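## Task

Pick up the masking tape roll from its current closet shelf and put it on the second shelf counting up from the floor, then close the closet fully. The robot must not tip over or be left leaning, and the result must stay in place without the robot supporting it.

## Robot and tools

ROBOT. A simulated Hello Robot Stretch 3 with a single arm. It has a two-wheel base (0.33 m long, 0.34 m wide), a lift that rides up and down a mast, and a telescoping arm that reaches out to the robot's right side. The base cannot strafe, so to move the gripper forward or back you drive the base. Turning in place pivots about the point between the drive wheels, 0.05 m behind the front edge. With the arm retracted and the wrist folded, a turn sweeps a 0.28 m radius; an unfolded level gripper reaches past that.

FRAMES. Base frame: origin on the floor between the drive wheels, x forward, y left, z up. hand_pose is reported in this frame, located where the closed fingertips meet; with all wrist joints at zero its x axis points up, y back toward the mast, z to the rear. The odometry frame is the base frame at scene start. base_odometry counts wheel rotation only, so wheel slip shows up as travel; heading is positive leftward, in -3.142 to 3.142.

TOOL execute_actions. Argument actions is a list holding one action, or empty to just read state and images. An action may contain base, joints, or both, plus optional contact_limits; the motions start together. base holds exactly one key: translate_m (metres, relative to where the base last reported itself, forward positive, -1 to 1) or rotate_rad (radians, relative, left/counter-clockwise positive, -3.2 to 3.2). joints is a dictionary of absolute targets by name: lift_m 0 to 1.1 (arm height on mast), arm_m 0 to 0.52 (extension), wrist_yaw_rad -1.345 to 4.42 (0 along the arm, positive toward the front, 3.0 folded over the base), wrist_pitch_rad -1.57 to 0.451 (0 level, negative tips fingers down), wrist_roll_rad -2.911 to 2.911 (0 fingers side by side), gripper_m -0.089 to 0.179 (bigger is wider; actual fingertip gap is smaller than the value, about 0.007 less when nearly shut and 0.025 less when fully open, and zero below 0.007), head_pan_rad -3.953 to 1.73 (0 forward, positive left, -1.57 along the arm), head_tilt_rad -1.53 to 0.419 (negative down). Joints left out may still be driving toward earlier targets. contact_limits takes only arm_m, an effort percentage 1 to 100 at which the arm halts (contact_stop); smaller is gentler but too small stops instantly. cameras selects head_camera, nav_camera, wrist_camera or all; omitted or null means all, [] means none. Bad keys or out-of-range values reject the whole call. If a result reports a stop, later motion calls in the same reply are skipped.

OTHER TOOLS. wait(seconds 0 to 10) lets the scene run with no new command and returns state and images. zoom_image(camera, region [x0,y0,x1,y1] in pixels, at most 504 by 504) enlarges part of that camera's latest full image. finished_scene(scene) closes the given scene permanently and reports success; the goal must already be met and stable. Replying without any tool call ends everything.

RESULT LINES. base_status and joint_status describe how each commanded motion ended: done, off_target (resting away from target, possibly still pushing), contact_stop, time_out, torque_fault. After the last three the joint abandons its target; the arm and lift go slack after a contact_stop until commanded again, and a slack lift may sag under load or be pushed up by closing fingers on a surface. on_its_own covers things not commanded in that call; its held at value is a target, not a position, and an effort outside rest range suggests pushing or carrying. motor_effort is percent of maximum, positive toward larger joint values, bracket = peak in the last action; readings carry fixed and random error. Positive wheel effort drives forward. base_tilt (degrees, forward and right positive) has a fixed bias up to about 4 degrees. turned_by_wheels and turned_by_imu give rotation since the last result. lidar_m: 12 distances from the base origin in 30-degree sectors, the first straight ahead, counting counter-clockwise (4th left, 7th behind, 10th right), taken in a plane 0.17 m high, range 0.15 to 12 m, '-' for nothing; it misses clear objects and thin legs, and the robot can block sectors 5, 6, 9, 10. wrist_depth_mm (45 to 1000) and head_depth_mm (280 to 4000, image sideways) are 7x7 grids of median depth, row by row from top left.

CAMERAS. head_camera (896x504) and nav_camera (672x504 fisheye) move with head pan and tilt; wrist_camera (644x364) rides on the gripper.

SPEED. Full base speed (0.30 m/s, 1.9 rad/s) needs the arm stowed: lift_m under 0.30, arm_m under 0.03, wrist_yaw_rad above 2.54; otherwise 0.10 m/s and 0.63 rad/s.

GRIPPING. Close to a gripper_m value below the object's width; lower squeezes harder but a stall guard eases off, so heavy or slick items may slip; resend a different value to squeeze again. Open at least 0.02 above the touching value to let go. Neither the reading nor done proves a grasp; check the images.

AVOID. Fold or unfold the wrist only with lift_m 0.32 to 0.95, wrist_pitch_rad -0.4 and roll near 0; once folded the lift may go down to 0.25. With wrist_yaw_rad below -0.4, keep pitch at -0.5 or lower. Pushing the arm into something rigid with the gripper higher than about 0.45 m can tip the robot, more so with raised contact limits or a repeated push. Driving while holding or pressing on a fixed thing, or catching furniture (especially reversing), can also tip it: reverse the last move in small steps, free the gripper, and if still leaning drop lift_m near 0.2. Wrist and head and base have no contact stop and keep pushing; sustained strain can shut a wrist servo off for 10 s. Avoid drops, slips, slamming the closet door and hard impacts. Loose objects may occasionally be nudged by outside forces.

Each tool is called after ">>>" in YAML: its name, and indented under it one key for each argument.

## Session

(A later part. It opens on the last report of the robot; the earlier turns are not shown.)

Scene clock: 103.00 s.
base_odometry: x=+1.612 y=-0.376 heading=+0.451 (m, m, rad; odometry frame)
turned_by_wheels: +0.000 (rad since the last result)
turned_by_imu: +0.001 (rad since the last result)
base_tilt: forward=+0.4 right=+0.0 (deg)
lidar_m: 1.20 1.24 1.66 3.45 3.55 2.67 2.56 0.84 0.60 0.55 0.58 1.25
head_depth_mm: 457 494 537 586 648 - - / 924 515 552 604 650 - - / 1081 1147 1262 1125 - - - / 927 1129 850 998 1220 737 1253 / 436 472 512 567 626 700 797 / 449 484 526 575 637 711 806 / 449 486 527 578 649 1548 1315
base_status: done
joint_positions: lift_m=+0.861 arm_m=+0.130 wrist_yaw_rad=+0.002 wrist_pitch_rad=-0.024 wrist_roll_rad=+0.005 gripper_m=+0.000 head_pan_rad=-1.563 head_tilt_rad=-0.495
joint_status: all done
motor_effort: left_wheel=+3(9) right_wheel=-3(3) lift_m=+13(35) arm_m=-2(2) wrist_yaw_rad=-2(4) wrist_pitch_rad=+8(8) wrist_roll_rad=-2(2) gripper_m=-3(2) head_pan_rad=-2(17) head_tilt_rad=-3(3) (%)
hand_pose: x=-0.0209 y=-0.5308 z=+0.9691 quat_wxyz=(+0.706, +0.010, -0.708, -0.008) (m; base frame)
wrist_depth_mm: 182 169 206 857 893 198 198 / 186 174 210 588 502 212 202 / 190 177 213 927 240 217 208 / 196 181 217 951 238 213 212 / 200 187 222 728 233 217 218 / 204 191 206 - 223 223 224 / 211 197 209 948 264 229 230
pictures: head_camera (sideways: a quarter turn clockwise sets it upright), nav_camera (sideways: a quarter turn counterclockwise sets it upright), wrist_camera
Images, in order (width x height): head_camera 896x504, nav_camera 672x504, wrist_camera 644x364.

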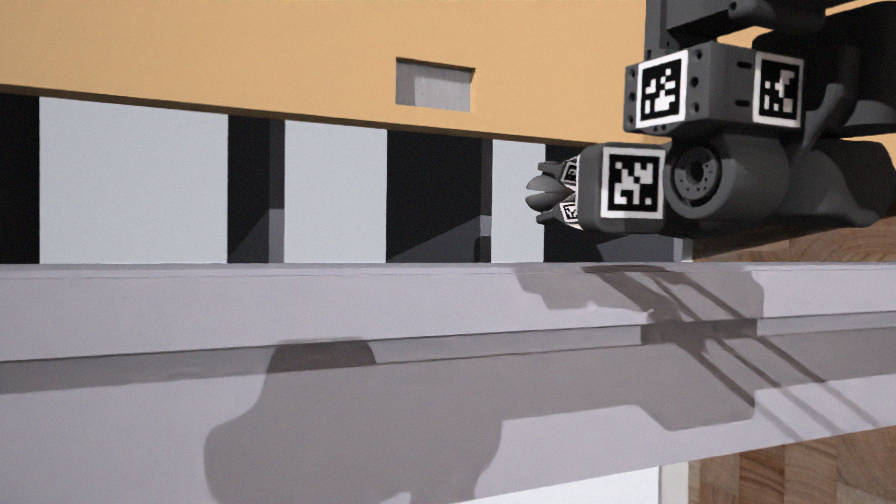

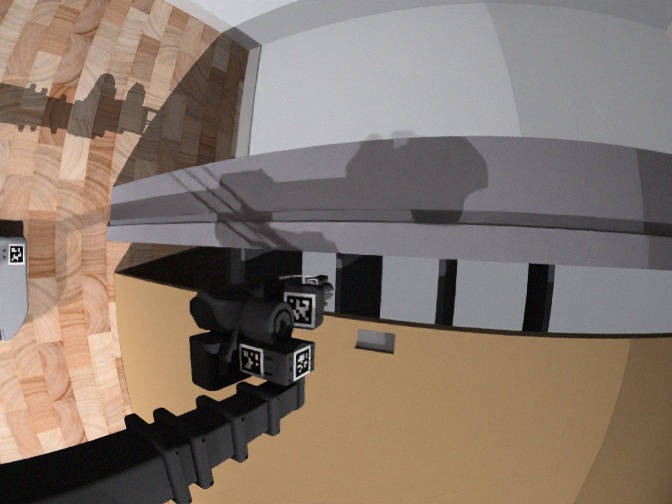

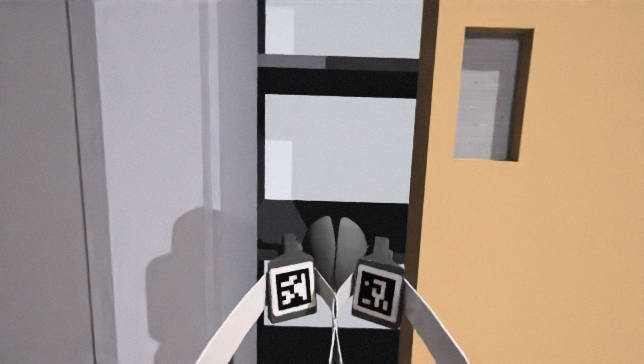

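>>> execute_actions:
  actions:
    - {"joints":{"arm_m":0.32},"contact_limits":{"arm_m":8}}
  cameras: ["head_camera","nav_camera"]

Scene clock: 109.40 s.
base_odometry: x=+1.612 y=-0.376 heading=+0.451 (m, m, rad; odometry frame)
turned_by_wheels: +0.000 (rad since the last result)
turned_by_imu: +0.001 (rad since the last result)
base_tilt: forward=+0.3 right=+0.2 (deg)
lidar_m: 1.20 1.24 1.66 3.44 3.57 2.68 2.56 0.84 0.60 0.55 0.58 1.26
head_depth_mm: 458 494 536 586 - - 822 / 928 514 551 588 - 724 818 / 1081 1149 1262 1196 - 1500 1284 / 930 1130 851 979 1221 1178 1281 / 435 472 512 566 626 700 793 / 448 484 526 576 635 713 806 / 450 484 527 578 648 1545 1315
base_status: not commanded
joint_positions: lift_m=+0.861 arm_m=+0.320 wrist_yaw_rad=+0.001 wrist_pitch_rad=-0.024 wrist_roll_rad=+0.005 gripper_m=+0.000 head_pan_rad=-1.563 head_tilt_rad=-0.495
joint_status: all done
motor_effort: left_wheel=+3(3) right_wheel=-3(2) lift_m=+14(14) arm_m=+2(3) wrist_yaw_rad=-1(1) wrist_pitch_rad=+8(8) wrist_roll_rad=-2(2) gripper_m=-2(2) head_pan_rad=-2(2) head_tilt_rad=-4(3) (%)
contact_limits: arm_m 8 (drawing in: default 16, maximum 26; extending or still: default 22, maximum 35)
hand_pose: x=-0.0211 y=-0.7203 z=+0.9691 quat_wxyz=(+0.706, +0.009, -0.709, -0.008) (m; base frame)
wrist_depth_mm: 87 286 346 335 325 318 344 / 88 288 503 590 572 553 518 / 89 289 595 724 735 727 710 / 89 118 589 754 751 749 741 / 90 118 535 711 664 668 701 / 90 120 417 - 448 435 451 / 91 121 479 807 814 810 796
pictures: head_camera (sideways: a quarter turn clockwise sets it upright), nav_camera (sideways: a quarter turn counterclockwise sets it upright)
Images, in order (width x height): head_camera 896x504, nav_camera 672x504.

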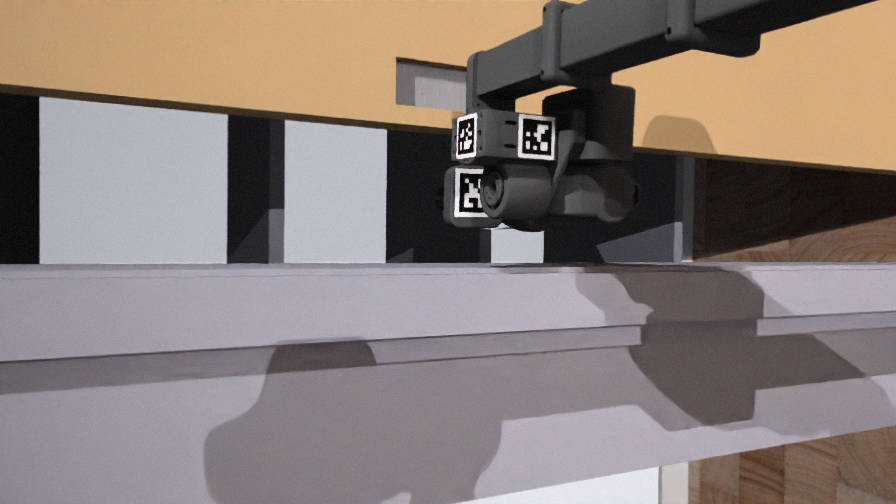

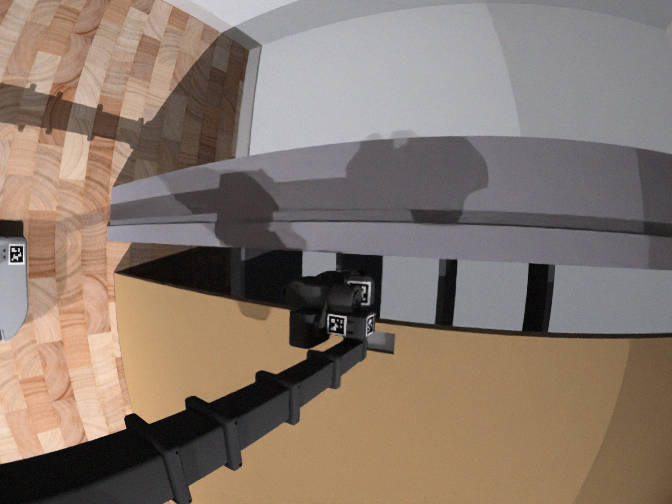

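>>> execute_actions:
  actions:
    - {"base":{"translate_m":-0.2}}

Scene clock: 114.43 s.
base_odometry: x=+1.432 y=-0.464 heading=+0.452 (m, m, rad; odometry frame)
turned_by_wheels: +0.001 (rad since the last result)
turned_by_imu: +0.001 (rad since the last result)
base_tilt: forward=+0.1 right=+0.1 (deg)
lidar_m: 1.40 1.44 1.94 3.10 3.07 2.47 2.36 0.85 0.61 0.59 0.60 1.46
head_depth_mm: 462 498 539 590 - - 827 / 467 498 543 589 - 729 821 / 1085 1158 1255 1122 - 767 858 / 1089 1157 1271 1124 1368 1538 1346 / 1089 1153 1274 1121 1369 1547 1346 / 1089 1151 1246 1120 1263 1176 989 / 901 903 640 643 658 715 803
base_status: done
joint_positions: lift_m=+0.861 arm_m=+0.320 wrist_yaw_rad=+0.014 wrist_pitch_rad=-0.024 wrist_roll_rad=+0.005 gripper_m=+0.000 head_pan_rad=-1.563 head_tilt_rad=-0.495
joint_status: not commanded
motor_effort: left_wheel=+11(42) right_wheel=-14(61) lift_m=+13(13) arm_m=+2(2) wrist_yaw_rad=-8(34) wrist_pitch_rad=+8(8) wrist_roll_rad=-2(2) gripper_m=-4(5) head_pan_rad=-3(2) head_tilt_rad=-4(3) (%)
hand_pose: x=-0.0179 y=-0.7203 z=+0.9692 quat_wxyz=(+0.706, +0.014, -0.708, -0.004) (m; base frame)
wrist_depth_mm: 329 356 345 335 326 350 49 / 436 546 628 598 553 536 49 / 438 634 743 729 735 740 49 / 440 653 773 757 759 745 48 / 444 564 618 750 663 606 48 / 399 412 411 - 445 387 48 / 437 611 842 800 790 64 47
pictures: head_camera (sideways: a quarter turn clockwise sets it upright), nav_camera (sideways: a quarter turn counterclockwise sets it upright), wrist_camera
Images, in order (width x height): head_camera 896x504, nav_camera 672x504, wrist_camera 644x364.

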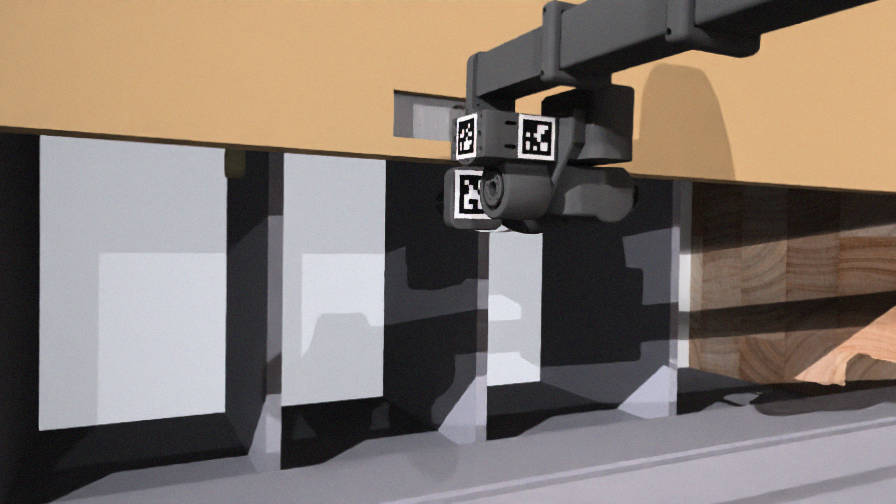

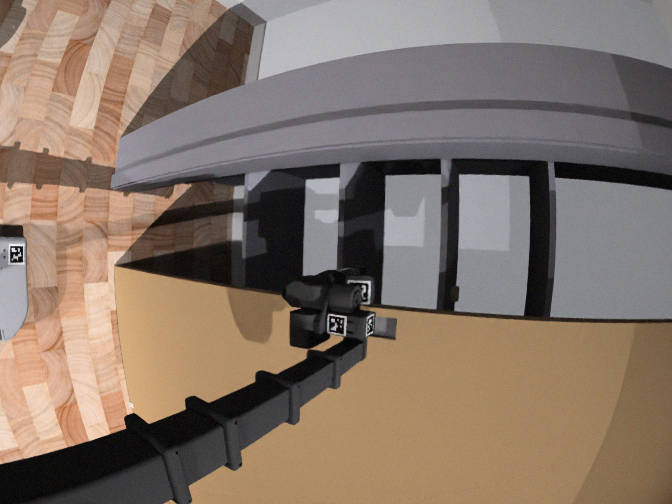

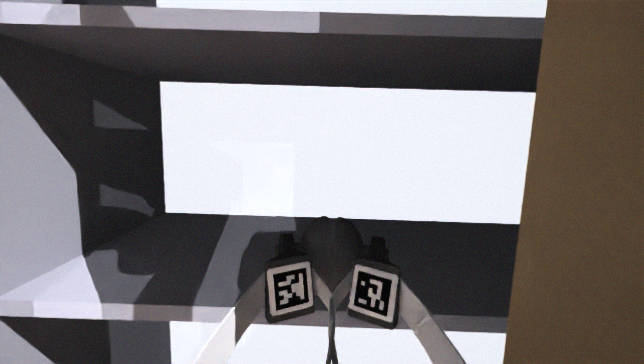

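>>> execute_actions:
  actions:
    - {"base":{"translate_m":-0.35},"joints":{"head_pan_rad":-1.4,"head_tilt_rad":-0.25}}
  cameras: ["head_camera","nav_camera"]

Scene clock: 123.00 s.
base_odometry: x=+1.117 y=-0.617 heading=+0.452 (m, m, rad; odometry frame)
turned_by_wheels: +0.001 (rad since the last result)
turned_by_imu: +0.001 (rad since the last result)
base_tilt: forward=+0.5 right=+0.2 (deg)
lidar_m: 1.75 1.80 2.41 3.02 2.90 2.10 2.01 0.86 0.62 0.59 0.84 0.81
head_depth_mm: 1102 786 522 541 568 - 618 / 1129 1148 1218 1240 1252 - 1020 / 1146 1172 1236 1285 1161 1371 1128 / 1164 1201 1257 1311 1156 1404 1166 / 1191 1220 1285 1341 1155 1418 1163 / 1204 1240 1313 1367 1149 1416 1201 / 1219 1233 1310 1243 1228 1341 1201
base_status: done
joint_positions: lift_m=+0.861 arm_m=+0.320 wrist_yaw_rad=+0.053 wrist_pitch_rad=-0.023 wrist_roll_rad=+0.005 gripper_m=+0.000 head_pan_rad=-1.407 head_tilt_rad=-0.261
joint_status: all done
on_its_own: wrist_yaw_rad is held at +0.040, not at your +0.000, by its stall guard, which is not easing now
motor_effort: left_wheel=+12(24) right_wheel=-16(42) lift_m=+13(13) arm_m=+2(2) wrist_yaw_rad=-9(22) wrist_pitch_rad=+8(8) wrist_roll_rad=-2(2) gripper_m=-3(4) head_pan_rad=+2(15) head_tilt_rad=+7(31) (%)
hand_pose: x=-0.0078 y=-0.7200 z=+0.9694 quat_wxyz=(+0.706, +0.027, -0.708, +0.010) (m; base frame)
wrist_depth_mm: 364 351 340 373 361 326 49 / 711 665 623 596 569 398 49 / 778 772 767 747 742 721 48 / 795 805 782 787 763 67 48 / 594 602 614 734 661 66 48 / 427 410 417 - 444 65 48 / 851 835 817 849 824 64 48
pictures: head_camera (sideways: a quarter turn clockwise sets it upright), nav_camera (sideways: a quarter turn counterclockwise sets it upright)
Images, in order (width x height): head_camera 896x504, nav_camera 672x504.

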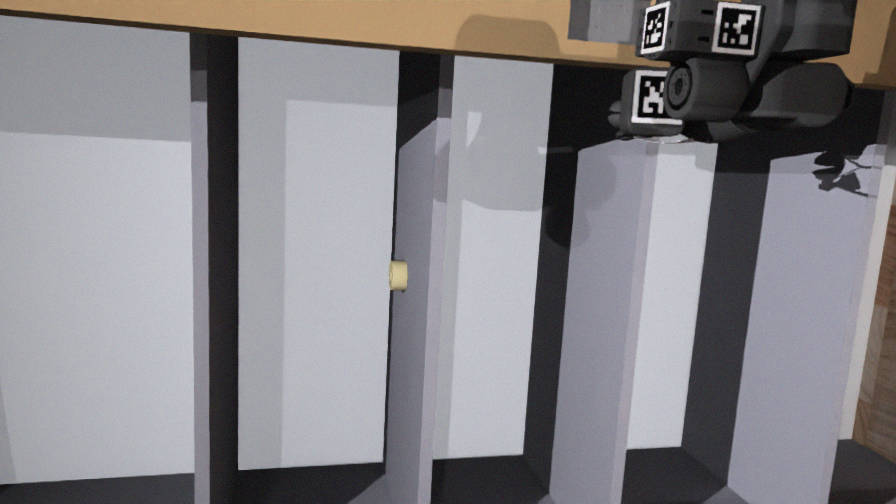

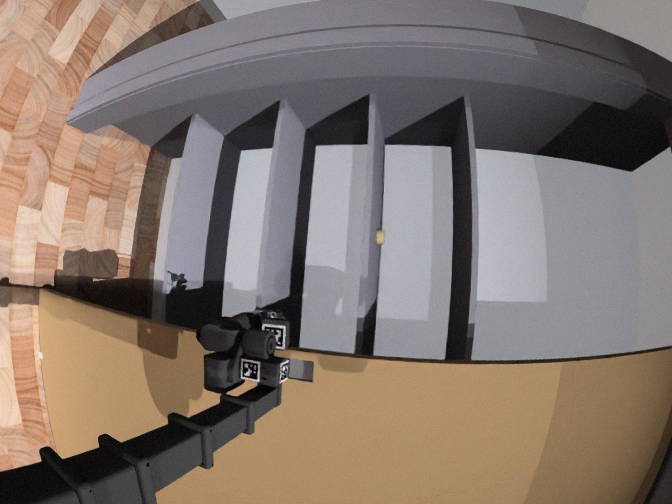

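>>> execute_actions:
  actions:
    - {"base":{"translate_m":0.02},"joints":{"arm_m":0.0,"wrist_yaw_rad":0.0,"lift_m":1.1,"gripper_m":0.12}}
  cameras: []

>>> execute_actions:
  actions:
    - {"base":{"rotate_rad":-0.785}}
  cameras: []

>>> execute_actions:
  actions:
    - {"base":{"translate_m":0.34}}
  cameras: ["nav_camera"]

>>> execute_actions:
  actions:
    - {"base":{"rotate_rad":0.785},"joints":{"head_pan_rad":-1.57}}

Scene clock: 144.17 s.
base_odometry: x=+1.135 y=-0.608 heading=+0.452 (m, m, rad; odometry frame)
turned_by_wheels: +0.000 (rad since the last result)
turned_by_imu: +0.393 (rad since the last result)
base_tilt: forward=+0.5 right=+0.2 (deg)
lidar_m: 1.81 2.24 3.03 3.02 2.15 1.97 0.98 0.63 0.58 1.22 0.84 1.79
head_depth_mm: 1150 1166 1218 - - - - / 1212 1232 1293 1354 1277 1380 1134 / 1268 1284 1366 1328 1183 1444 1216 / 1138 1172 1236 1275 1255 1375 1439 / 989 1018 1067 1093 1145 1202 1242 / 755 779 803 833 862 894 931 / 702 728 761 802 861 909 963
base_status: done
joint_positions: lift_m=+1.099 arm_m=+0.003 wrist_yaw_rad=+0.000 wrist_pitch_rad=-0.022 wrist_roll_rad=+0.004 gripper_m=+0.120 head_pan_rad=-1.404 head_tilt_rad=-0.255
joint_status: all done
joint sent to its limit — the command would take arm_m past its lower limit, so that joint was sent only as far as its limit.
motor_effort: left_wheel=+1(91) right_wheel=-1(46) lift_m=+41(51) arm_m=-2(16) wrist_yaw_rad=+0(39) wrist_pitch_rad=+8(19) wrist_roll_rad=-2(6) gripper_m=+0(98) head_pan_rad=+2(2) head_tilt_rad=+3(6) (%)
hand_pose: x=-0.0214 y=-0.4037 z=+1.2082 quat_wxyz=(+0.706, +0.008, -0.708, -0.008) (m; base frame)
wrist_depth_mm: 500 719 962 - 982 881 267 / 507 715 890 - 949 895 271 / 523 737 - - - 937 277 / 533 626 959 - 923 930 278 / 552 640 - - - 915 286 / 590 602 952 960 964 - 291 / 614 806 - - 754 692 291
pictures: none
No camera images: the call's "cameras" was empty. Leave "cameras" out to get every camera's image.

Scene clock: 146.40 s.
base_odometry: x=+1.135 y=-0.608 heading=-0.332 (m, m, rad; odometry frame)
turned_by_wheels: -0.785 (rad since the last result)
turned_by_imu: -0.780 (rad since the last result)
base_tilt: forward=+0.3 right=+0.2 (deg)
lidar_m: 0.87 1.79 1.93 2.86 3.46 2.50 1.99 1.97 0.75 0.58 0.58 0.84
head_depth_mm: 529 552 576 - - - - / 518 539 562 585 611 647 677 / 507 527 549 570 600 627 660 / 495 516 536 558 585 612 643 / 485 504 524 547 578 596 624 / 1097 829 1184 1055 1093 1306 1055 / 1093 1110 1175 1201 1163 1307 1088
base_status: done
joint_positions: lift_m=+1.099 arm_m=+0.003 wrist_yaw_rad=+0.000 wrist_pitch_rad=-0.022 wrist_roll_rad=+0.004 gripper_m=+0.120 head_pan_rad=-1.404 head_tilt_rad=-0.255
joint_status: not commanded
motor_effort: left_wheel=+4(9) right_wheel=-3(7) lift_m=+42(42) arm_m=-2(2) wrist_yaw_rad=-1(1) wrist_pitch_rad=+8(8) wrist_roll_rad=-2(2) gripper_m=+1(1) head_pan_rad=+1(2) head_tilt_rad=+3(3) (%)
hand_pose: x=-0.0214 y=-0.4037 z=+1.2082 quat_wxyz=(+0.706, +0.008, -0.708, -0.008) (m; base frame)
wrist_depth_mm: 509 308 335 376 420 477 569 / 837 312 347 381 434 495 580 / 830 323 352 395 442 502 592 / 632 328 361 403 460 525 605 / 867 334 375 417 472 551 635 / 842 333 387 423 481 - 659 / 683 358 390 439 492 566 812
pictures: none
No camera images: the call's "cameras" was empty. Leave "cameras" out to get every camera's image.

Scene clock: 151.20 s.
base_odometry: x=+1.457 y=-0.719 heading=-0.332 (m, m, rad; odometry frame)
turned_by_wheels: +0.000 (rad since the last result)
turned_by_imu: +0.002 (rad since the last result)
base_tilt: forward=+0.4 right=+0.1 (deg)
lidar_m: 1.50 1.49 1.59 2.37 3.61 2.91 2.32 1.23 0.57 0.55 1.14 0.52
head_depth_mm: 1100 1125 1199 - - - - / 1077 1100 1169 1109 1256 1325 1096 / 1055 1070 1145 933 1108 931 1101 / 1033 1001 1116 1085 1174 927 1094 / 1011 1011 1090 1072 1162 924 1092 / 992 1009 1072 917 1133 875 1089 / 974 992 1043 1040 1105 869 1086
base_status: done
joint_positions: lift_m=+1.099 arm_m=+0.003 wrist_yaw_rad=+0.000 wrist_pitch_rad=-0.022 wrist_roll_rad=+0.004 gripper_m=+0.120 head_pan_rad=-1.404 head_tilt_rad=-0.255
joint_status: not commanded
motor_effort: left_wheel=+3(10) right_wheel=-3(5) lift_m=+41(42) arm_m=-2(2) wrist_yaw_rad=+0(1) wrist_pitch_rad=+8(8) wrist_roll_rad=-2(2) gripper_m=+1(0) head_pan_rad=+2(1) head_tilt_rad=+3(3) (%)
hand_pose: x=-0.0214 y=-0.4037 z=+1.2082 quat_wxyz=(+0.706, +0.008, -0.708, -0.008) (m; base frame)
wrist_depth_mm: 546 533 570 633 648 295 341 / 753 803 877 955 698 305 355 / 759 835 900 - - 316 367 / 741 777 820 862 682 324 384 / 767 840 981 - - 342 401 / 830 845 932 938 340 - 415 / 685 666 695 707 346 355 444
pictures: nav_camera (sideways: a quarter turn counterclockwise sets it upright)
Images, in order (width x height): nav_camera 672x504.

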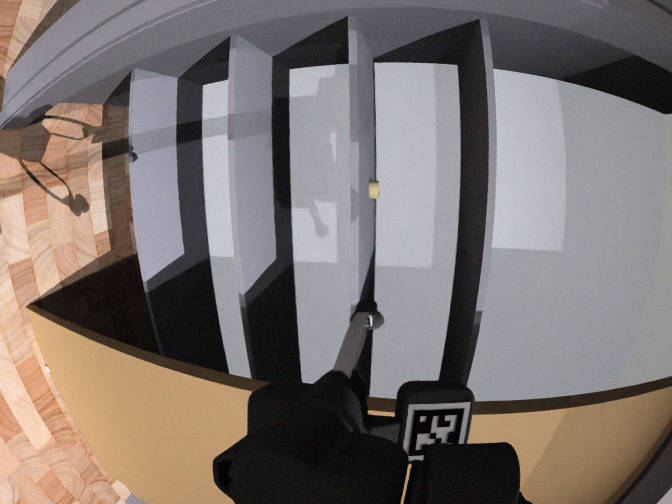

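Scene clock: 153.43 s.
base_odometry: x=+1.457 y=-0.719 heading=+0.453 (m, m, rad; odometry frame)
turned_by_wheels: +0.785 (rad since the last result)
turned_by_imu: +0.781 (rad since the last result)
base_tilt: forward=+0.2 right=+0.1 (deg)
lidar_m: 1.49 1.85 3.59 3.21 2.49 2.27 0.75 0.55 1.16 0.53 0.52 1.48
head_depth_mm: 985 953 1050 - - - - / 1025 1025 1090 - - - - / 1046 1020 1132 - - - - / 847 843 926 926 994 1030 1055 / 697 721 748 768 610 638 668 / 446 458 473 488 505 528 554 / 425 444 464 490 515 554 584
base_status: done
joint_positions: lift_m=+1.099 arm_m=+0.003 wrist_yaw_rad=+0.000 wrist_pitch_rad=-0.022 wrist_roll_rad=+0.004 gripper_m=+0.120 head_pan_rad=-1.563 head_tilt_rad=-0.255
joint_status: all done
motor_effort: left_wheel=-4(9) right_wheel=+3(8) lift_m=+41(42) arm_m=-2(2) wrist_yaw_rad=-1(0) wrist_pitch_rad=+8(8) wrist_roll_rad=-2(2) gripper_m=+1(1) head_pan_rad=-2(13) head_tilt_rad=+3(3) (%)
hand_pose: x=-0.0214 y=-0.4037 z=+1.2082 quat_wxyz=(+0.706, +0.008, -0.708, -0.008) (m; base frame)
wrist_depth_mm: 287 263 508 623 547 481 468 / 297 268 522 768 846 789 722 / 308 271 529 890 913 802 747 / 315 275 531 746 876 792 742 / 329 280 589 848 886 513 473 / 337 282 594 871 909 - 763 / 360 301 582 716 718 706 759
pictures: head_camera (sideways: a quarter turn clockwise sets it upright), nav_camera (sideways: a quarter turn counterclockwise sets it upright), wrist_camera
Images, in order (width x height): head_camera 896x504, nav_camera 672x504, wrist_camera 644x364.

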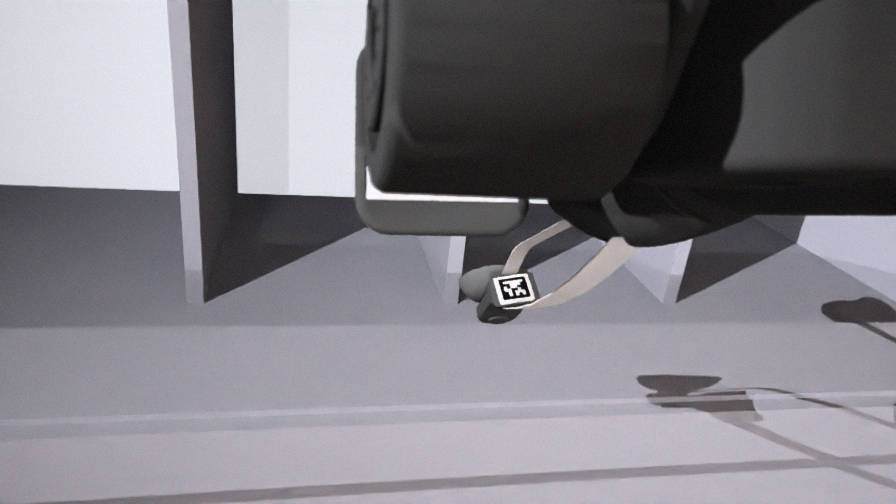

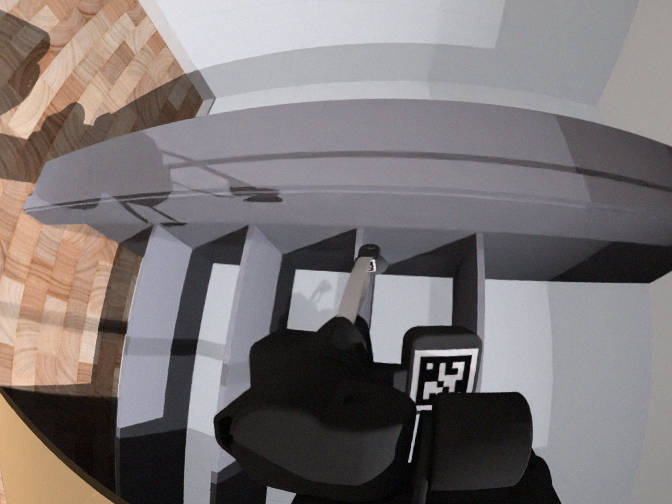

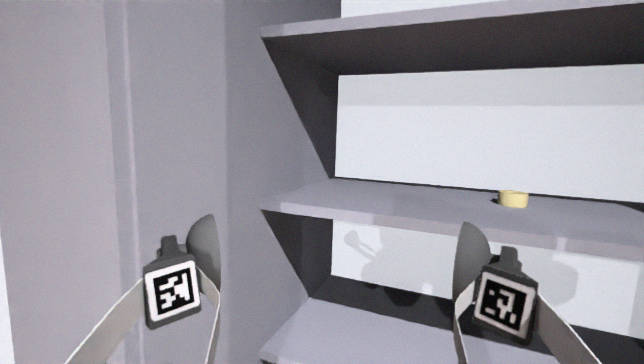

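>>> execute_actions:
  actions:
    - {"base":{"rotate_rad":0.605}}
  cameras: []

>>> execute_actions:
  actions:
    - {"base":{"translate_m":-0.1}}
  cameras: []

>>> execute_actions:
  actions:
    - {"base":{"rotate_rad":-0.955}}
  cameras: ["wrist_camera","nav_camera"]

Scene clock: 162.63 s.
base_odometry: x=+1.457 y=-0.719 heading=+1.057 (m, m, rad; odometry frame)
turned_by_wheels: +0.605 (rad since the last result)
turned_by_imu: +0.602 (rad since the last result)
base_tilt: forward=+0.4 right=+0.2 (deg)
lidar_m: 1.98 3.27 3.22 2.42 2.28 0.67 0.55 1.16 0.52 0.55 1.49 1.51
head_depth_mm: 477 487 496 - - - - / 536 549 561 - - - - / 1621 1677 1733 - - - - / 1518 1586 1649 1707 1789 1868 1666 / 1438 1492 1556 1599 1674 1752 1670 / 1361 1411 1464 1514 1587 1643 1657 / 1299 1337 1383 1433 1490 1552 1576
base_status: done
joint_positions: lift_m=+1.099 arm_m=+0.003 wrist_yaw_rad=+0.000 wrist_pitch_rad=-0.022 wrist_roll_rad=+0.004 gripper_m=+0.120 head_pan_rad=-1.563 head_tilt_rad=-0.255
joint_status: not commanded
motor_effort: left_wheel=-4(10) right_wheel=+3(7) lift_m=+41(41) arm_m=-2(2) wrist_yaw_rad=-1(0) wrist_pitch_rad=+8(8) wrist_roll_rad=-2(2) gripper_m=+0(0) head_pan_rad=-2(2) head_tilt_rad=+3(3) (%)
hand_pose: x=-0.0214 y=-0.4037 z=+1.2082 quat_wxyz=(+0.706, +0.008, -0.708, -0.008) (m; base frame)
wrist_depth_mm: 960 - - - 342 252 265 / 968 - - - 350 255 278 / - - - - 351 257 296 / - - - - 353 259 311 / - - - - 360 261 470 / - - - - 364 - 616 / - - - - 368 285 683
pictures: none
No camera images: the call's "cameras" was empty. Leave "cameras" out to get every camera's image.

Scene clock: 164.93 s.
base_odometry: x=+1.407 y=-0.806 heading=+1.057 (m, m, rad; odometry frame)
turned_by_wheels: +0.000 (rad since the last result)
turned_by_imu: +0.000 (rad since the last result)
base_tilt: forward=+0.3 right=+0.2 (deg)
lidar_m: 2.05 3.29 3.38 2.35 2.23 0.54 0.45 1.07 0.56 0.50 1.54 1.57
head_depth_mm: 422 443 466 - - - - / 411 426 438 - - - - / 486 499 513 - - - - / 569 586 609 633 1223 1871 703 / 1491 1551 1616 1672 1743 1822 1671 / 1415 1467 1521 1572 1642 1710 1659 / 1338 1391 1442 1482 1542 1610 1615
base_status: done
joint_positions: lift_m=+1.099 arm_m=+0.003 wrist_yaw_rad=+0.000 wrist_pitch_rad=-0.022 wrist_roll_rad=+0.004 gripper_m=+0.120 head_pan_rad=-1.563 head_tilt_rad=-0.255
joint_status: not commanded
motor_effort: left_wheel=-4(10) right_wheel=+2(4) lift_m=+41(41) arm_m=-2(2) wrist_yaw_rad=+0(0) wrist_pitch_rad=+8(8) wrist_roll_rad=-2(2) gripper_m=+0(0) head_pan_rad=-2(3) head_tilt_rad=+4(3) (%)
hand_pose: x=-0.0214 y=-0.4037 z=+1.2082 quat_wxyz=(+0.706, +0.008, -0.708, -0.008) (m; base frame)
wrist_depth_mm: - - - 336 245 294 470 / - - - 341 248 467 630 / - - - 350 257 485 654 / - - - 353 262 502 695 / - - - 357 270 516 467 / - - - 366 276 - 723 / - - - 369 284 554 717
pictures: none
No camera images: the call's "cameras" was empty. Leave "cameras" out to get every camera's image.

Scene clock: 167.40 s.
base_odometry: x=+1.407 y=-0.806 heading=+0.102 (m, m, rad; odometry frame)
turned_by_wheels: -0.955 (rad since the last result)
turned_by_imu: -0.950 (rad since the last result)
base_tilt: forward=+0.3 right=+0.1 (deg)
lidar_m: 1.54 1.61 2.23 3.29 3.06 2.29 1.47 0.50 0.45 1.07 0.51 0.50
head_depth_mm: 921 780 988 - - - - / 927 790 994 - - - - / 934 798 998 - - - - / 938 803 1012 920 1092 766 1090 / 944 817 1022 916 1097 798 1090 / 952 830 1028 901 1101 795 1089 / 959 845 1032 896 1093 829 1084
base_status: done
joint_positions: lift_m=+1.099 arm_m=+0.003 wrist_yaw_rad=+0.000 wrist_pitch_rad=-0.022 wrist_roll_rad=+0.004 gripper_m=+0.120 head_pan_rad=-1.563 head_tilt_rad=-0.255
joint_status: not commanded
motor_effort: left_wheel=+3(9) right_wheel=-4(8) lift_m=+41(41) arm_m=-2(2) wrist_yaw_rad=+0(1) wrist_pitch_rad=+8(8) wrist_roll_rad=-2(2) gripper_m=+0(1) head_pan_rad=-2(2) head_tilt_rad=+3(3) (%)
hand_pose: x=-0.0214 y=-0.4037 z=+1.2082 quat_wxyz=(+0.706, +0.008, -0.708, -0.008) (m; base frame)
wrist_depth_mm: 519 536 524 499 500 479 471 / 570 785 825 816 790 781 795 / 568 831 815 842 820 833 794 / 561 702 827 847 821 804 809 / 526 494 513 529 485 504 471 / 578 735 896 892 858 - 858 / 566 659 705 710 726 699 755
pictures: nav_camera (sideways: a quarter turn counterclockwise sets it upright), wrist_camera
Images, in order (width x height): nav_camera 672x504, wrist_camera 644x364.

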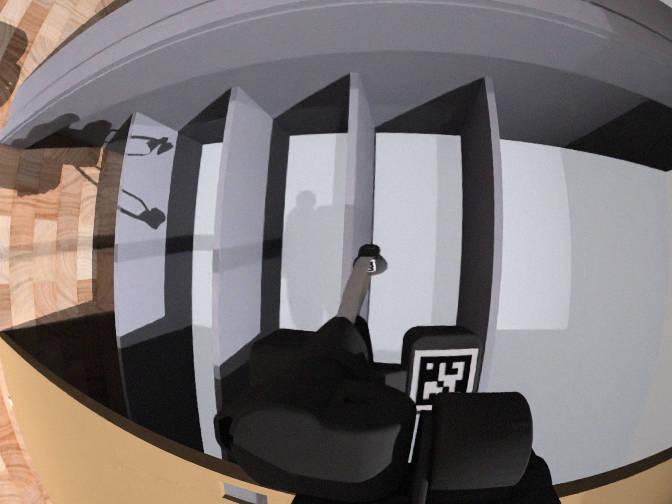

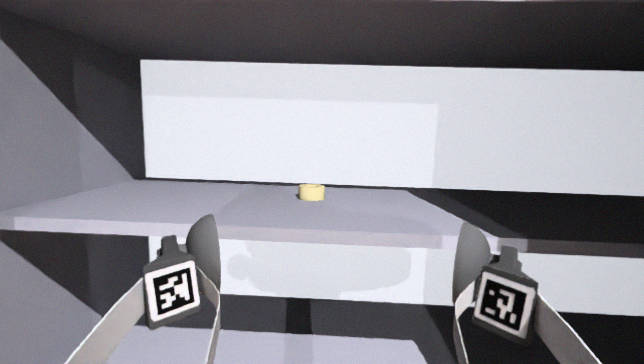

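>>> execute_actions:
  actions:
    - {"base":{"translate_m":0.028},"joints":{"arm_m":0.34,"wrist_pitch_rad":-0.12}}
  cameras: ["wrist_camera","head_camera"]

Scene clock: 174.80 s.
base_odometry: x=+1.435 y=-0.803 heading=+0.103 (m, m, rad; odometry frame)
turned_by_wheels: +0.000 (rad since the last result)
turned_by_imu: +0.001 (rad since the last result)
base_tilt: forward=+0.1 right=+0.3 (deg)
lidar_m: 1.51 1.58 2.19 3.29 3.09 2.32 1.48 0.50 0.47 1.07 0.48 0.47
head_depth_mm: 919 781 979 823 1063 806 1065 / 929 790 987 647 1074 806 1063 / 931 798 996 - 1081 802 1095 / 939 808 1013 923 1091 799 1090 / 942 817 1023 913 1096 798 1088 / 950 830 1026 901 1096 798 1087 / 955 847 1026 894 1051 830 1052
base_status: done
joint_positions: lift_m=+1.099 arm_m=+0.340 wrist_yaw_rad=+0.000 wrist_pitch_rad=-0.138 wrist_roll_rad=+0.004 gripper_m=+0.120 head_pan_rad=-1.563 head_tilt_rad=-0.255
joint_status: all done
motor_effort: left_wheel=+3(10) right_wheel=-3(6) lift_m=+42(42) arm_m=+3(5) wrist_yaw_rad=-1(1) wrist_pitch_rad=+6(7) wrist_roll_rad=-2(2) gripper_m=-1(0) head_pan_rad=-2(2) head_tilt_rad=+4(3) (%)
hand_pose: x=-0.0214 y=-0.7351 z=+1.1788 quat_wxyz=(+0.704, +0.049, -0.707, -0.049) (m; base frame)
wrist_depth_mm: 472 467 461 451 448 446 441 / 494 484 489 468 464 466 461 / 508 507 493 498 488 482 479 / 402 412 425 438 453 467 481 / 265 273 296 280 285 306 296 / 198 210 204 205 209 - 214 / 162 154 161 163 164 159 170
pictures: head_camera (sideways: a quarter turn clockwise sets it upright), wrist_camera
Images, in order (width x height): head_camera 896x504, wrist_camera 644x364.

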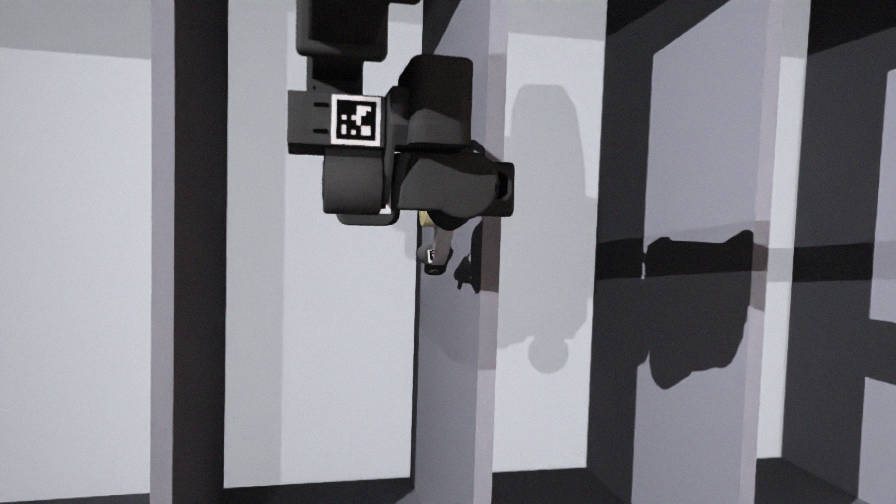

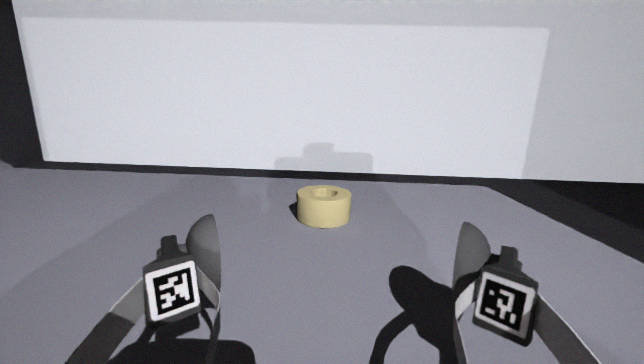

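>>> execute_actions:
  actions:
    - {"base":{"translate_m":0.008},"joints":{"arm_m":0.49,"wrist_pitch_rad":-0.185},"contact_limits":{"arm_m":10}}
  cameras: ["wrist_camera","head_camera"]

Scene clock: 183.10 s.
base_odometry: x=+1.443 y=-0.802 heading=+0.103 (m, m, rad; odometry frame)
turned_by_wheels: +0.000 (rad since the last result)
turned_by_imu: +0.001 (rad since the last result)
base_tilt: forward=+0.3 right=+0.3 (deg)
lidar_m: 1.50 1.57 2.17 3.30 3.10 2.33 1.47 0.50 0.47 1.07 0.47 0.47
head_depth_mm: 923 783 977 819 1066 807 1062 / 928 792 987 721 1073 804 1062 / 932 798 996 683 1081 800 1093 / 938 807 1012 921 1089 799 1092 / 945 823 1017 909 1094 796 1089 / 955 833 1030 902 1100 796 1086 / 951 847 1021 891 1033 831 1053
base_status: done
joint_positions: lift_m=+1.099 arm_m=+0.490 wrist_yaw_rad=+0.000 wrist_pitch_rad=-0.203 wrist_roll_rad=+0.004 gripper_m=+0.120 head_pan_rad=-1.563 head_tilt_rad=-0.255
joint_status: all done
motor_effort: left_wheel=+3(9) right_wheel=-3(6) lift_m=+42(41) arm_m=+2(1) wrist_yaw_rad=+0(1) wrist_pitch_rad=+6(5) wrist_roll_rad=-2(2) gripper_m=+0(0) head_pan_rad=-2(2) head_tilt_rad=+3(3) (%)
contact_limits: arm_m 10 (drawing in: default 16, maximum 26; extending or still: default 22, maximum 35)
hand_pose: x=-0.0214 y=-0.8808 z=+1.1628 quat_wxyz=(+0.702, +0.072, -0.705, -0.072) (m; base frame)
wrist_depth_mm: 326 323 322 313 310 306 305 / 341 337 334 328 327 323 318 / 358 357 351 346 341 334 334 / 316 322 329 338 341 346 342 / 222 225 241 204 235 246 240 / 172 180 174 146 173 - 183 / 139 135 141 142 144 139 147
pictures: head_camera (sideways: a quarter turn clockwise sets it upright), wrist_camera
Images, in order (width x height): head_camera 896x504, wrist_camera 644x364.

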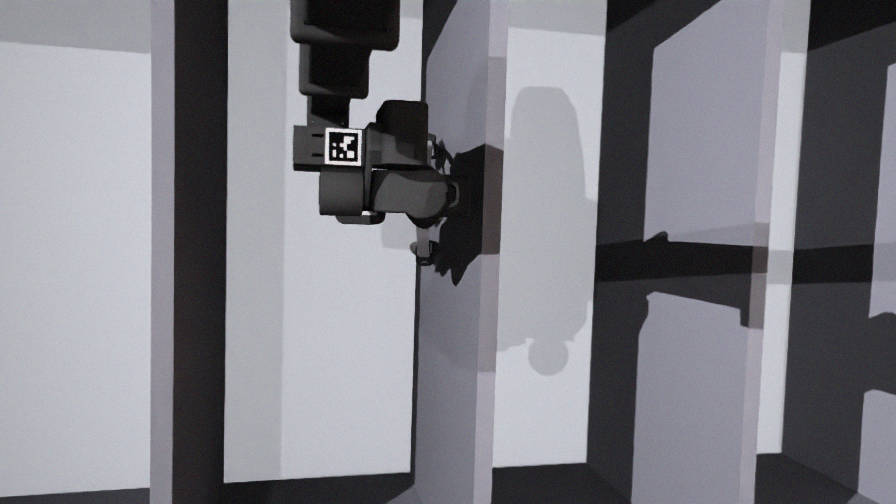

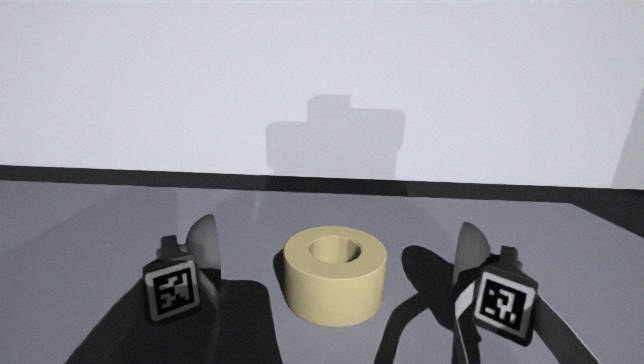

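>>> execute_actions:
  actions:
    - {"joints":{"lift_m":1.092}}
  cameras: []

>>> execute_actions:
  actions:
    - {"joints":{"gripper_m":0.02}}
  cameras: ["wrist_camera"]

Scene clock: 187.77 s.
base_odometry: x=+1.443 y=-0.802 heading=+0.103 (m, m, rad; odometry frame)
turned_by_wheels: +0.000 (rad since the last result)
turned_by_imu: +0.000 (rad since the last result)
base_tilt: forward=+0.4 right=+0.0 (deg)
lidar_m: 1.50 1.56 2.18 3.29 3.14 2.33 1.47 0.50 0.48 1.07 0.47 0.47
head_depth_mm: 920 782 979 729 1064 808 1064 / 928 790 989 724 1069 804 1062 / 933 797 999 683 1079 802 1092 / 940 808 1011 918 1086 799 1093 / 945 818 1022 914 1097 797 1089 / 950 830 1031 904 1101 793 1089 / 954 843 1021 894 1033 830 1049
base_status: not commanded
joint_positions: lift_m=+1.093 arm_m=+0.490 wrist_yaw_rad=+0.000 wrist_pitch_rad=-0.183 wrist_roll_rad=+0.004 gripper_m=+0.120 head_pan_rad=-1.563 head_tilt_rad=-0.255
joint_status: all done
motor_effort: left_wheel=+3(3) right_wheel=-3(3) lift_m=+11(37) arm_m=+2(2) wrist_yaw_rad=+0(0) wrist_pitch_rad=+0(6) wrist_roll_rad=-2(2) gripper_m=-1(0) head_pan_rad=-2(2) head_tilt_rad=+3(3) (%)
hand_pose: x=-0.0214 y=-0.8823 z=+1.1612 quat_wxyz=(+0.703, +0.065, -0.705, -0.065) (m; base frame)
wrist_depth_mm: 330 324 317 315 312 307 305 / 344 339 335 331 327 322 318 / 360 354 352 343 340 338 333 / 326 333 334 343 347 349 341 / 223 226 230 205 235 249 244 / 170 179 173 145 172 - 181 / 140 133 139 141 141 138 145
pictures: none
No camera images: the call's "cameras" was empty. Leave "cameras" out to get every camera's image.

Scene clock: 189.27 s.
base_odometry: x=+1.443 y=-0.802 heading=+0.103 (m, m, rad; odometry frame)
turned_by_wheels: +0.000 (rad since the last result)
turned_by_imu: +0.000 (rad since the last result)
base_tilt: forward=+0.2 right=+0.1 (deg)
lidar_m: 1.50 1.57 2.17 3.28 3.10 2.32 1.48 0.50 0.47 1.07 0.47 0.47
head_depth_mm: 924 784 977 728 1065 808 1067 / 924 788 990 723 1072 804 1060 / 931 800 997 682 1079 800 1094 / 939 811 1012 917 1086 799 1090 / 943 820 1019 912 1097 797 1090 / 949 832 1027 903 1103 798 1084 / 949 850 1021 895 1029 831 1049
base_status: not commanded
joint_positions: lift_m=+1.093 arm_m=+0.490 wrist_yaw_rad=+0.007 wrist_pitch_rad=-0.180 wrist_roll_rad=+0.004 gripper_m=+0.021 head_pan_rad=-1.563 head_tilt_rad=-0.255
joint_status: all done
motor_effort: left_wheel=+7(8) right_wheel=-9(9) lift_m=+11(11) arm_m=+2(3) wrist_yaw_rad=-5(4) wrist_pitch_rad=-1(1) wrist_roll_rad=-2(2) gripper_m=-13(95) head_pan_rad=-2(2) head_tilt_rad=+3(3) (%)
hand_pose: x=-0.0197 y=-0.8825 z=+1.1619 quat_wxyz=(+0.703, +0.066, -0.705, -0.062) (m; base frame)
wrist_depth_mm: 329 322 320 318 311 308 302 / 347 340 336 333 329 321 318 / 363 355 349 343 338 335 330 / 330 335 340 347 348 347 340 / 223 226 245 179 254 241 246 / 172 172 - 143 - 181 183 / 138 139 140 141 142 144 145
pictures: wrist_camera
Images, in order (width x height): wrist_camera 644x364.

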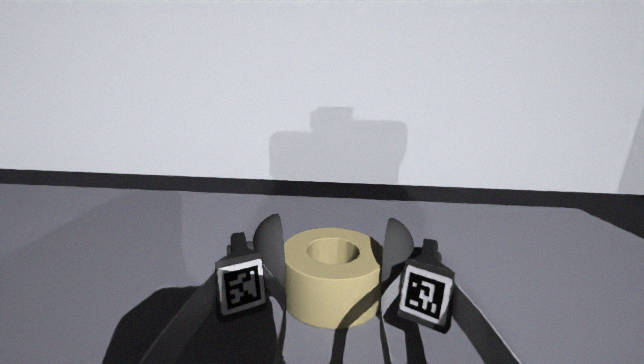

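>>> execute_actions:
  actions:
    - {"joints":{"gripper_m":0.0}}
  cameras: []

>>> execute_actions:
  actions:
    - {"joints":{"lift_m":1.1,"wrist_pitch_rad":-0.1}}
  cameras: []

>>> execute_actions:
  actions:
    - {"joints":{"arm_m":0.15,"head_tilt_rad":-0.6}}
  cameras: ["wrist_camera"]

Scene clock: 198.30 s.
base_odometry: x=+1.443 y=-0.802 heading=+0.103 (m, m, rad; odometry frame)
turned_by_wheels: +0.000 (rad since the last result)
turned_by_imu: +0.000 (rad since the last result)
base_tilt: forward=+0.2 right=+0.2 (deg)
lidar_m: 1.50 1.57 2.18 3.29 3.11 2.32 1.48 0.50 0.47 1.07 0.47 0.47
head_depth_mm: 922 784 982 729 1064 806 1065 / 926 791 989 722 1074 802 1059 / 935 798 993 683 1083 800 1094 / 938 811 1010 919 1091 798 1091 / 944 821 1023 910 1090 796 1087 / 951 834 1030 901 1101 795 1089 / 953 846 1020 891 1028 830 1050
base_status: not commanded
joint_positions: lift_m=+1.093 arm_m=+0.490 wrist_yaw_rad=+0.007 wrist_pitch_rad=-0.180 wrist_roll_rad=+0.004 gripper_m=+0.001 head_pan_rad=-1.563 head_tilt_rad=-0.255
joint_status: all done
motor_effort: left_wheel=+7(7) right_wheel=-9(9) lift_m=+11(11) arm_m=+2(2) wrist_yaw_rad=-4(5) wrist_pitch_rad=-1(1) wrist_roll_rad=-2(2) gripper_m=-21(92) head_pan_rad=-2(2) head_tilt_rad=+3(3) (%)
hand_pose: x=-0.0197 y=-0.8825 z=+1.1619 quat_wxyz=(+0.703, +0.066, -0.705, -0.062) (m; base frame)
wrist_depth_mm: 330 324 320 315 309 308 302 / 346 341 337 330 324 318 317 / 362 356 349 343 336 336 330 / 326 333 339 348 349 344 340 / 224 228 244 180 253 242 244 / 172 171 - 143 - 181 183 / 138 139 139 141 142 144 145
pictures: none
No camera images: the call's "cameras" was empty. Leave "cameras" out to get every camera's image.

Scene clock: 199.43 s.
base_odometry: x=+1.443 y=-0.802 heading=+0.103 (m, m, rad; odometry frame)
turned_by_wheels: +0.000 (rad since the last result)
turned_by_imu: +0.000 (rad since the last result)
base_tilt: forward=+0.5 right=+0.3 (deg)
lidar_m: 1.50 1.57 2.17 3.29 3.11 2.33 1.47 0.50 0.47 1.07 0.47 0.47
head_depth_mm: 921 783 979 821 1063 808 1063 / 926 791 991 723 1072 803 1065 / 931 800 994 717 1080 801 1095 / 938 808 1009 920 1087 802 1091 / 946 820 1021 912 1094 797 1091 / 950 834 1025 901 1098 793 1085 / 954 846 1022 891 1033 831 1051
base_status: not commanded
joint_positions: lift_m=+1.099 arm_m=+0.490 wrist_yaw_rad=+0.003 wrist_pitch_rad=-0.128 wrist_roll_rad=+0.004 gripper_m=+0.001 head_pan_rad=-1.563 head_tilt_rad=-0.255
joint_status: all done
motor_effort: left_wheel=+3(7) right_wheel=-3(9) lift_m=+41(49) arm_m=+2(2) wrist_yaw_rad=-1(5) wrist_pitch_rad=+10(10) wrist_roll_rad=-2(2) gripper_m=-20(21) head_pan_rad=-2(2) head_tilt_rad=+3(3) (%)
hand_pose: x=-0.0208 y=-0.8858 z=+1.1813 quat_wxyz=(+0.705, +0.046, -0.707, -0.045) (m; base frame)
wrist_depth_mm: 334 327 322 322 314 313 308 / 341 338 335 331 327 323 321 / 358 354 347 343 340 335 329 / 370 367 364 358 351 347 344 / 275 277 295 180 314 295 307 / 203 205 - 143 - 217 219 / 161 162 163 158 166 170 171
pictures: none
No camera images: the call's "cameras" was empty. Leave "cameras" out to get every camera's image.

Scene clock: 203.13 s.
base_odometry: x=+1.443 y=-0.802 heading=+0.103 (m, m, rad; odometry frame)
turned_by_wheels: +0.000 (rad since the last result)
turned_by_imu: +0.000 (rad since the last result)
base_tilt: forward=+0.4 right=+0.1 (deg)
lidar_m: 1.50 1.57 2.17 3.30 3.11 2.32 1.47 0.50 0.47 1.08 0.47 0.47
head_depth_mm: - - 1076 875 1174 1037 1262 / - - - 878 1215 1035 1268 / - - - 876 1210 1040 1267 / 896 868 1072 874 1216 1068 1265 / 901 811 1076 877 1216 1070 1266 / 905 809 1079 876 1214 1068 1267 / 910 807 1056 878 1100 1039 1147
base_status: not commanded
joint_positions: lift_m=+1.099 arm_m=+0.150 wrist_yaw_rad=+0.001 wrist_pitch_rad=-0.127 wrist_roll_rad=+0.004 gripper_m=+0.001 head_pan_rad=-1.563 head_tilt_rad=-0.593
joint_status: all done
motor_effort: left_wheel=+3(3) right_wheel=-3(3) lift_m=+41(41) arm_m=-1(3) wrist_yaw_rad=-1(1) wrist_pitch_rad=+9(10) wrist_roll_rad=-2(2) gripper_m=-20(20) head_pan_rad=-2(2) head_tilt_rad=-5(33) (%)
hand_pose: x=-0.0212 y=-0.5464 z=+1.1816 quat_wxyz=(+0.705, +0.046, -0.707, -0.045) (m; base frame)
wrist_depth_mm: 516 642 643 639 625 622 614 / 513 664 665 670 640 640 623 / 524 687 705 686 672 664 660 / 424 438 453 465 487 496 511 / 323 330 312 180 319 305 310 / 534 714 - 142 - 746 741 / 532 592 597 575 607 622 633
pictures: wrist_camera
Images, in order (width x height): wrist_camera 644x364.

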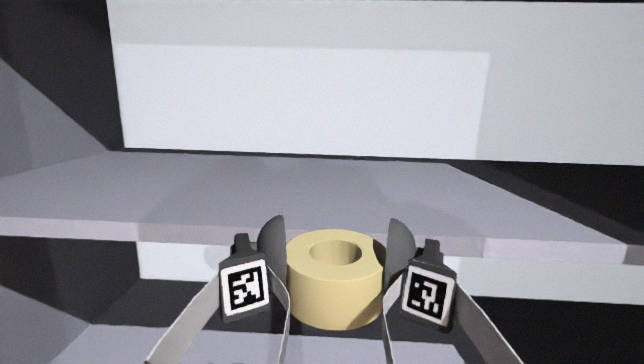

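>>> execute_actions:
  actions:
    - {"joints":{"lift_m":0.815,"wrist_pitch_rad":-0.155}}
  cameras: []

>>> execute_actions:
  actions:
    - {"joints":{"arm_m":0.37},"contact_limits":{"arm_m":10}}
  cameras: ["wrist_camera","head_camera"]

Scene clock: 210.13 s.
base_odometry: x=+1.443 y=-0.802 heading=+0.103 (m, m, rad; odometry frame)
turned_by_wheels: +0.000 (rad since the last result)
turned_by_imu: +0.001 (rad since the last result)
base_tilt: forward=+0.3 right=+0.2 (deg)
lidar_m: 1.50 1.57 2.17 3.30 3.11 2.33 1.48 0.50 0.48 1.08 0.47 0.47
head_depth_mm: 874 809 1058 874 1213 - 1242 / 879 809 1060 875 1258 - 1210 / 886 810 1070 875 1224 - 1239 / 894 809 1070 874 1212 1066 1266 / 899 811 1077 878 1215 1070 1267 / 904 810 1082 876 1211 1066 1263 / 911 810 1058 877 1103 1038 1149
base_status: not commanded
joint_positions: lift_m=+0.816 arm_m=+0.150 wrist_yaw_rad=+0.001 wrist_pitch_rad=-0.176 wrist_roll_rad=+0.004 gripper_m=+0.001 head_pan_rad=-1.563 head_tilt_rad=-0.593
joint_status: all done
motor_effort: left_wheel=+3(4) right_wheel=-3(3) lift_m=+14(37) arm_m=-1(2) wrist_yaw_rad=-2(1) wrist_pitch_rad=+7(7) wrist_roll_rad=-2(2) gripper_m=-20(19) head_pan_rad=-2(2) head_tilt_rad=-5(5) (%)
hand_pose: x=-0.0212 y=-0.5433 z=+0.8858 quat_wxyz=(+0.703, +0.063, -0.705, -0.062) (m; base frame)
wrist_depth_mm: 517 639 638 625 614 610 605 / 512 658 675 641 638 640 639 / 526 688 702 675 659 661 665 / 419 425 434 451 467 474 477 / 328 335 325 179 324 310 316 / 532 762 - 142 - 773 753 / 541 679 680 661 699 718 727
pictures: none
No camera images: the call's "cameras" was empty. Leave "cameras" out to get every camera's image.

Scene clock: 213.00 s.
base_odometry: x=+1.443 y=-0.802 heading=+0.103 (m, m, rad; odometry frame)
turned_by_wheels: +0.000 (rad since the last result)
turned_by_imu: +0.000 (rad since the last result)
base_tilt: forward=+0.3 right=+0.1 (deg)
lidar_m: 1.50 1.57 2.17 3.30 3.12 2.33 1.47 0.50 0.47 1.07 0.47 0.47
head_depth_mm: 875 805 1057 896 - - 1265 / 881 807 1063 963 1134 1040 1268 / 885 808 1073 - 1150 1069 1264 / 893 810 1068 874 1215 1066 1268 / 897 809 1072 875 1218 1066 1267 / 904 808 1080 876 1215 1069 1267 / 911 809 1057 878 1099 1039 1152
base_status: not commanded
joint_positions: lift_m=+0.816 arm_m=+0.370 wrist_yaw_rad=+0.001 wrist_pitch_rad=-0.176 wrist_roll_rad=+0.004 gripper_m=+0.001 head_pan_rad=-1.563 head_tilt_rad=-0.593
joint_status: all done
motor_effort: left_wheel=+3(3) right_wheel=-3(3) lift_m=+13(13) arm_m=+2(2) wrist_yaw_rad=-1(1) wrist_pitch_rad=+7(7) wrist_roll_rad=-2(2) gripper_m=-19(19) head_pan_rad=-2(2) head_tilt_rad=-4(5) (%)
contact_limits: arm_m 10 (drawing in: default 16, maximum 26; extending or still: default 22, maximum 35)
hand_pose: x=-0.0212 y=-0.7627 z=+0.8858 quat_wxyz=(+0.703, +0.063, -0.705, -0.062) (m; base frame)
wrist_depth_mm: 439 437 433 428 424 413 414 / 464 452 451 450 437 431 427 / 488 480 471 461 461 454 444 / 414 423 432 444 452 459 458 / 285 288 302 179 319 306 312 / 217 218 - 142 - 230 232 / 175 177 176 172 181 181 186
pictures: head_camera (sideways: a quarter turn clockwise sets it upright), wrist_camera
Images, in order (width x height): head_camera 896x504, wrist_camera 644x364.

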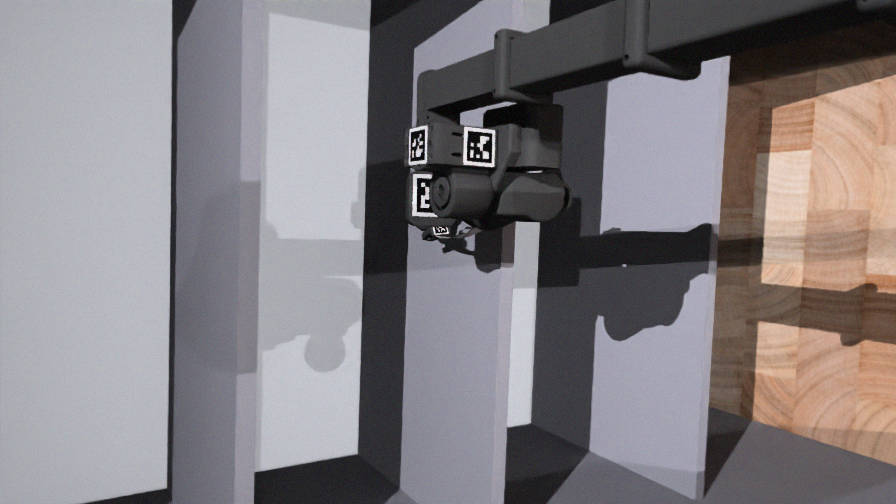

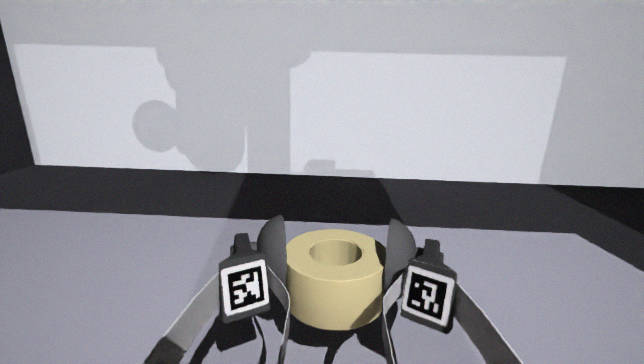

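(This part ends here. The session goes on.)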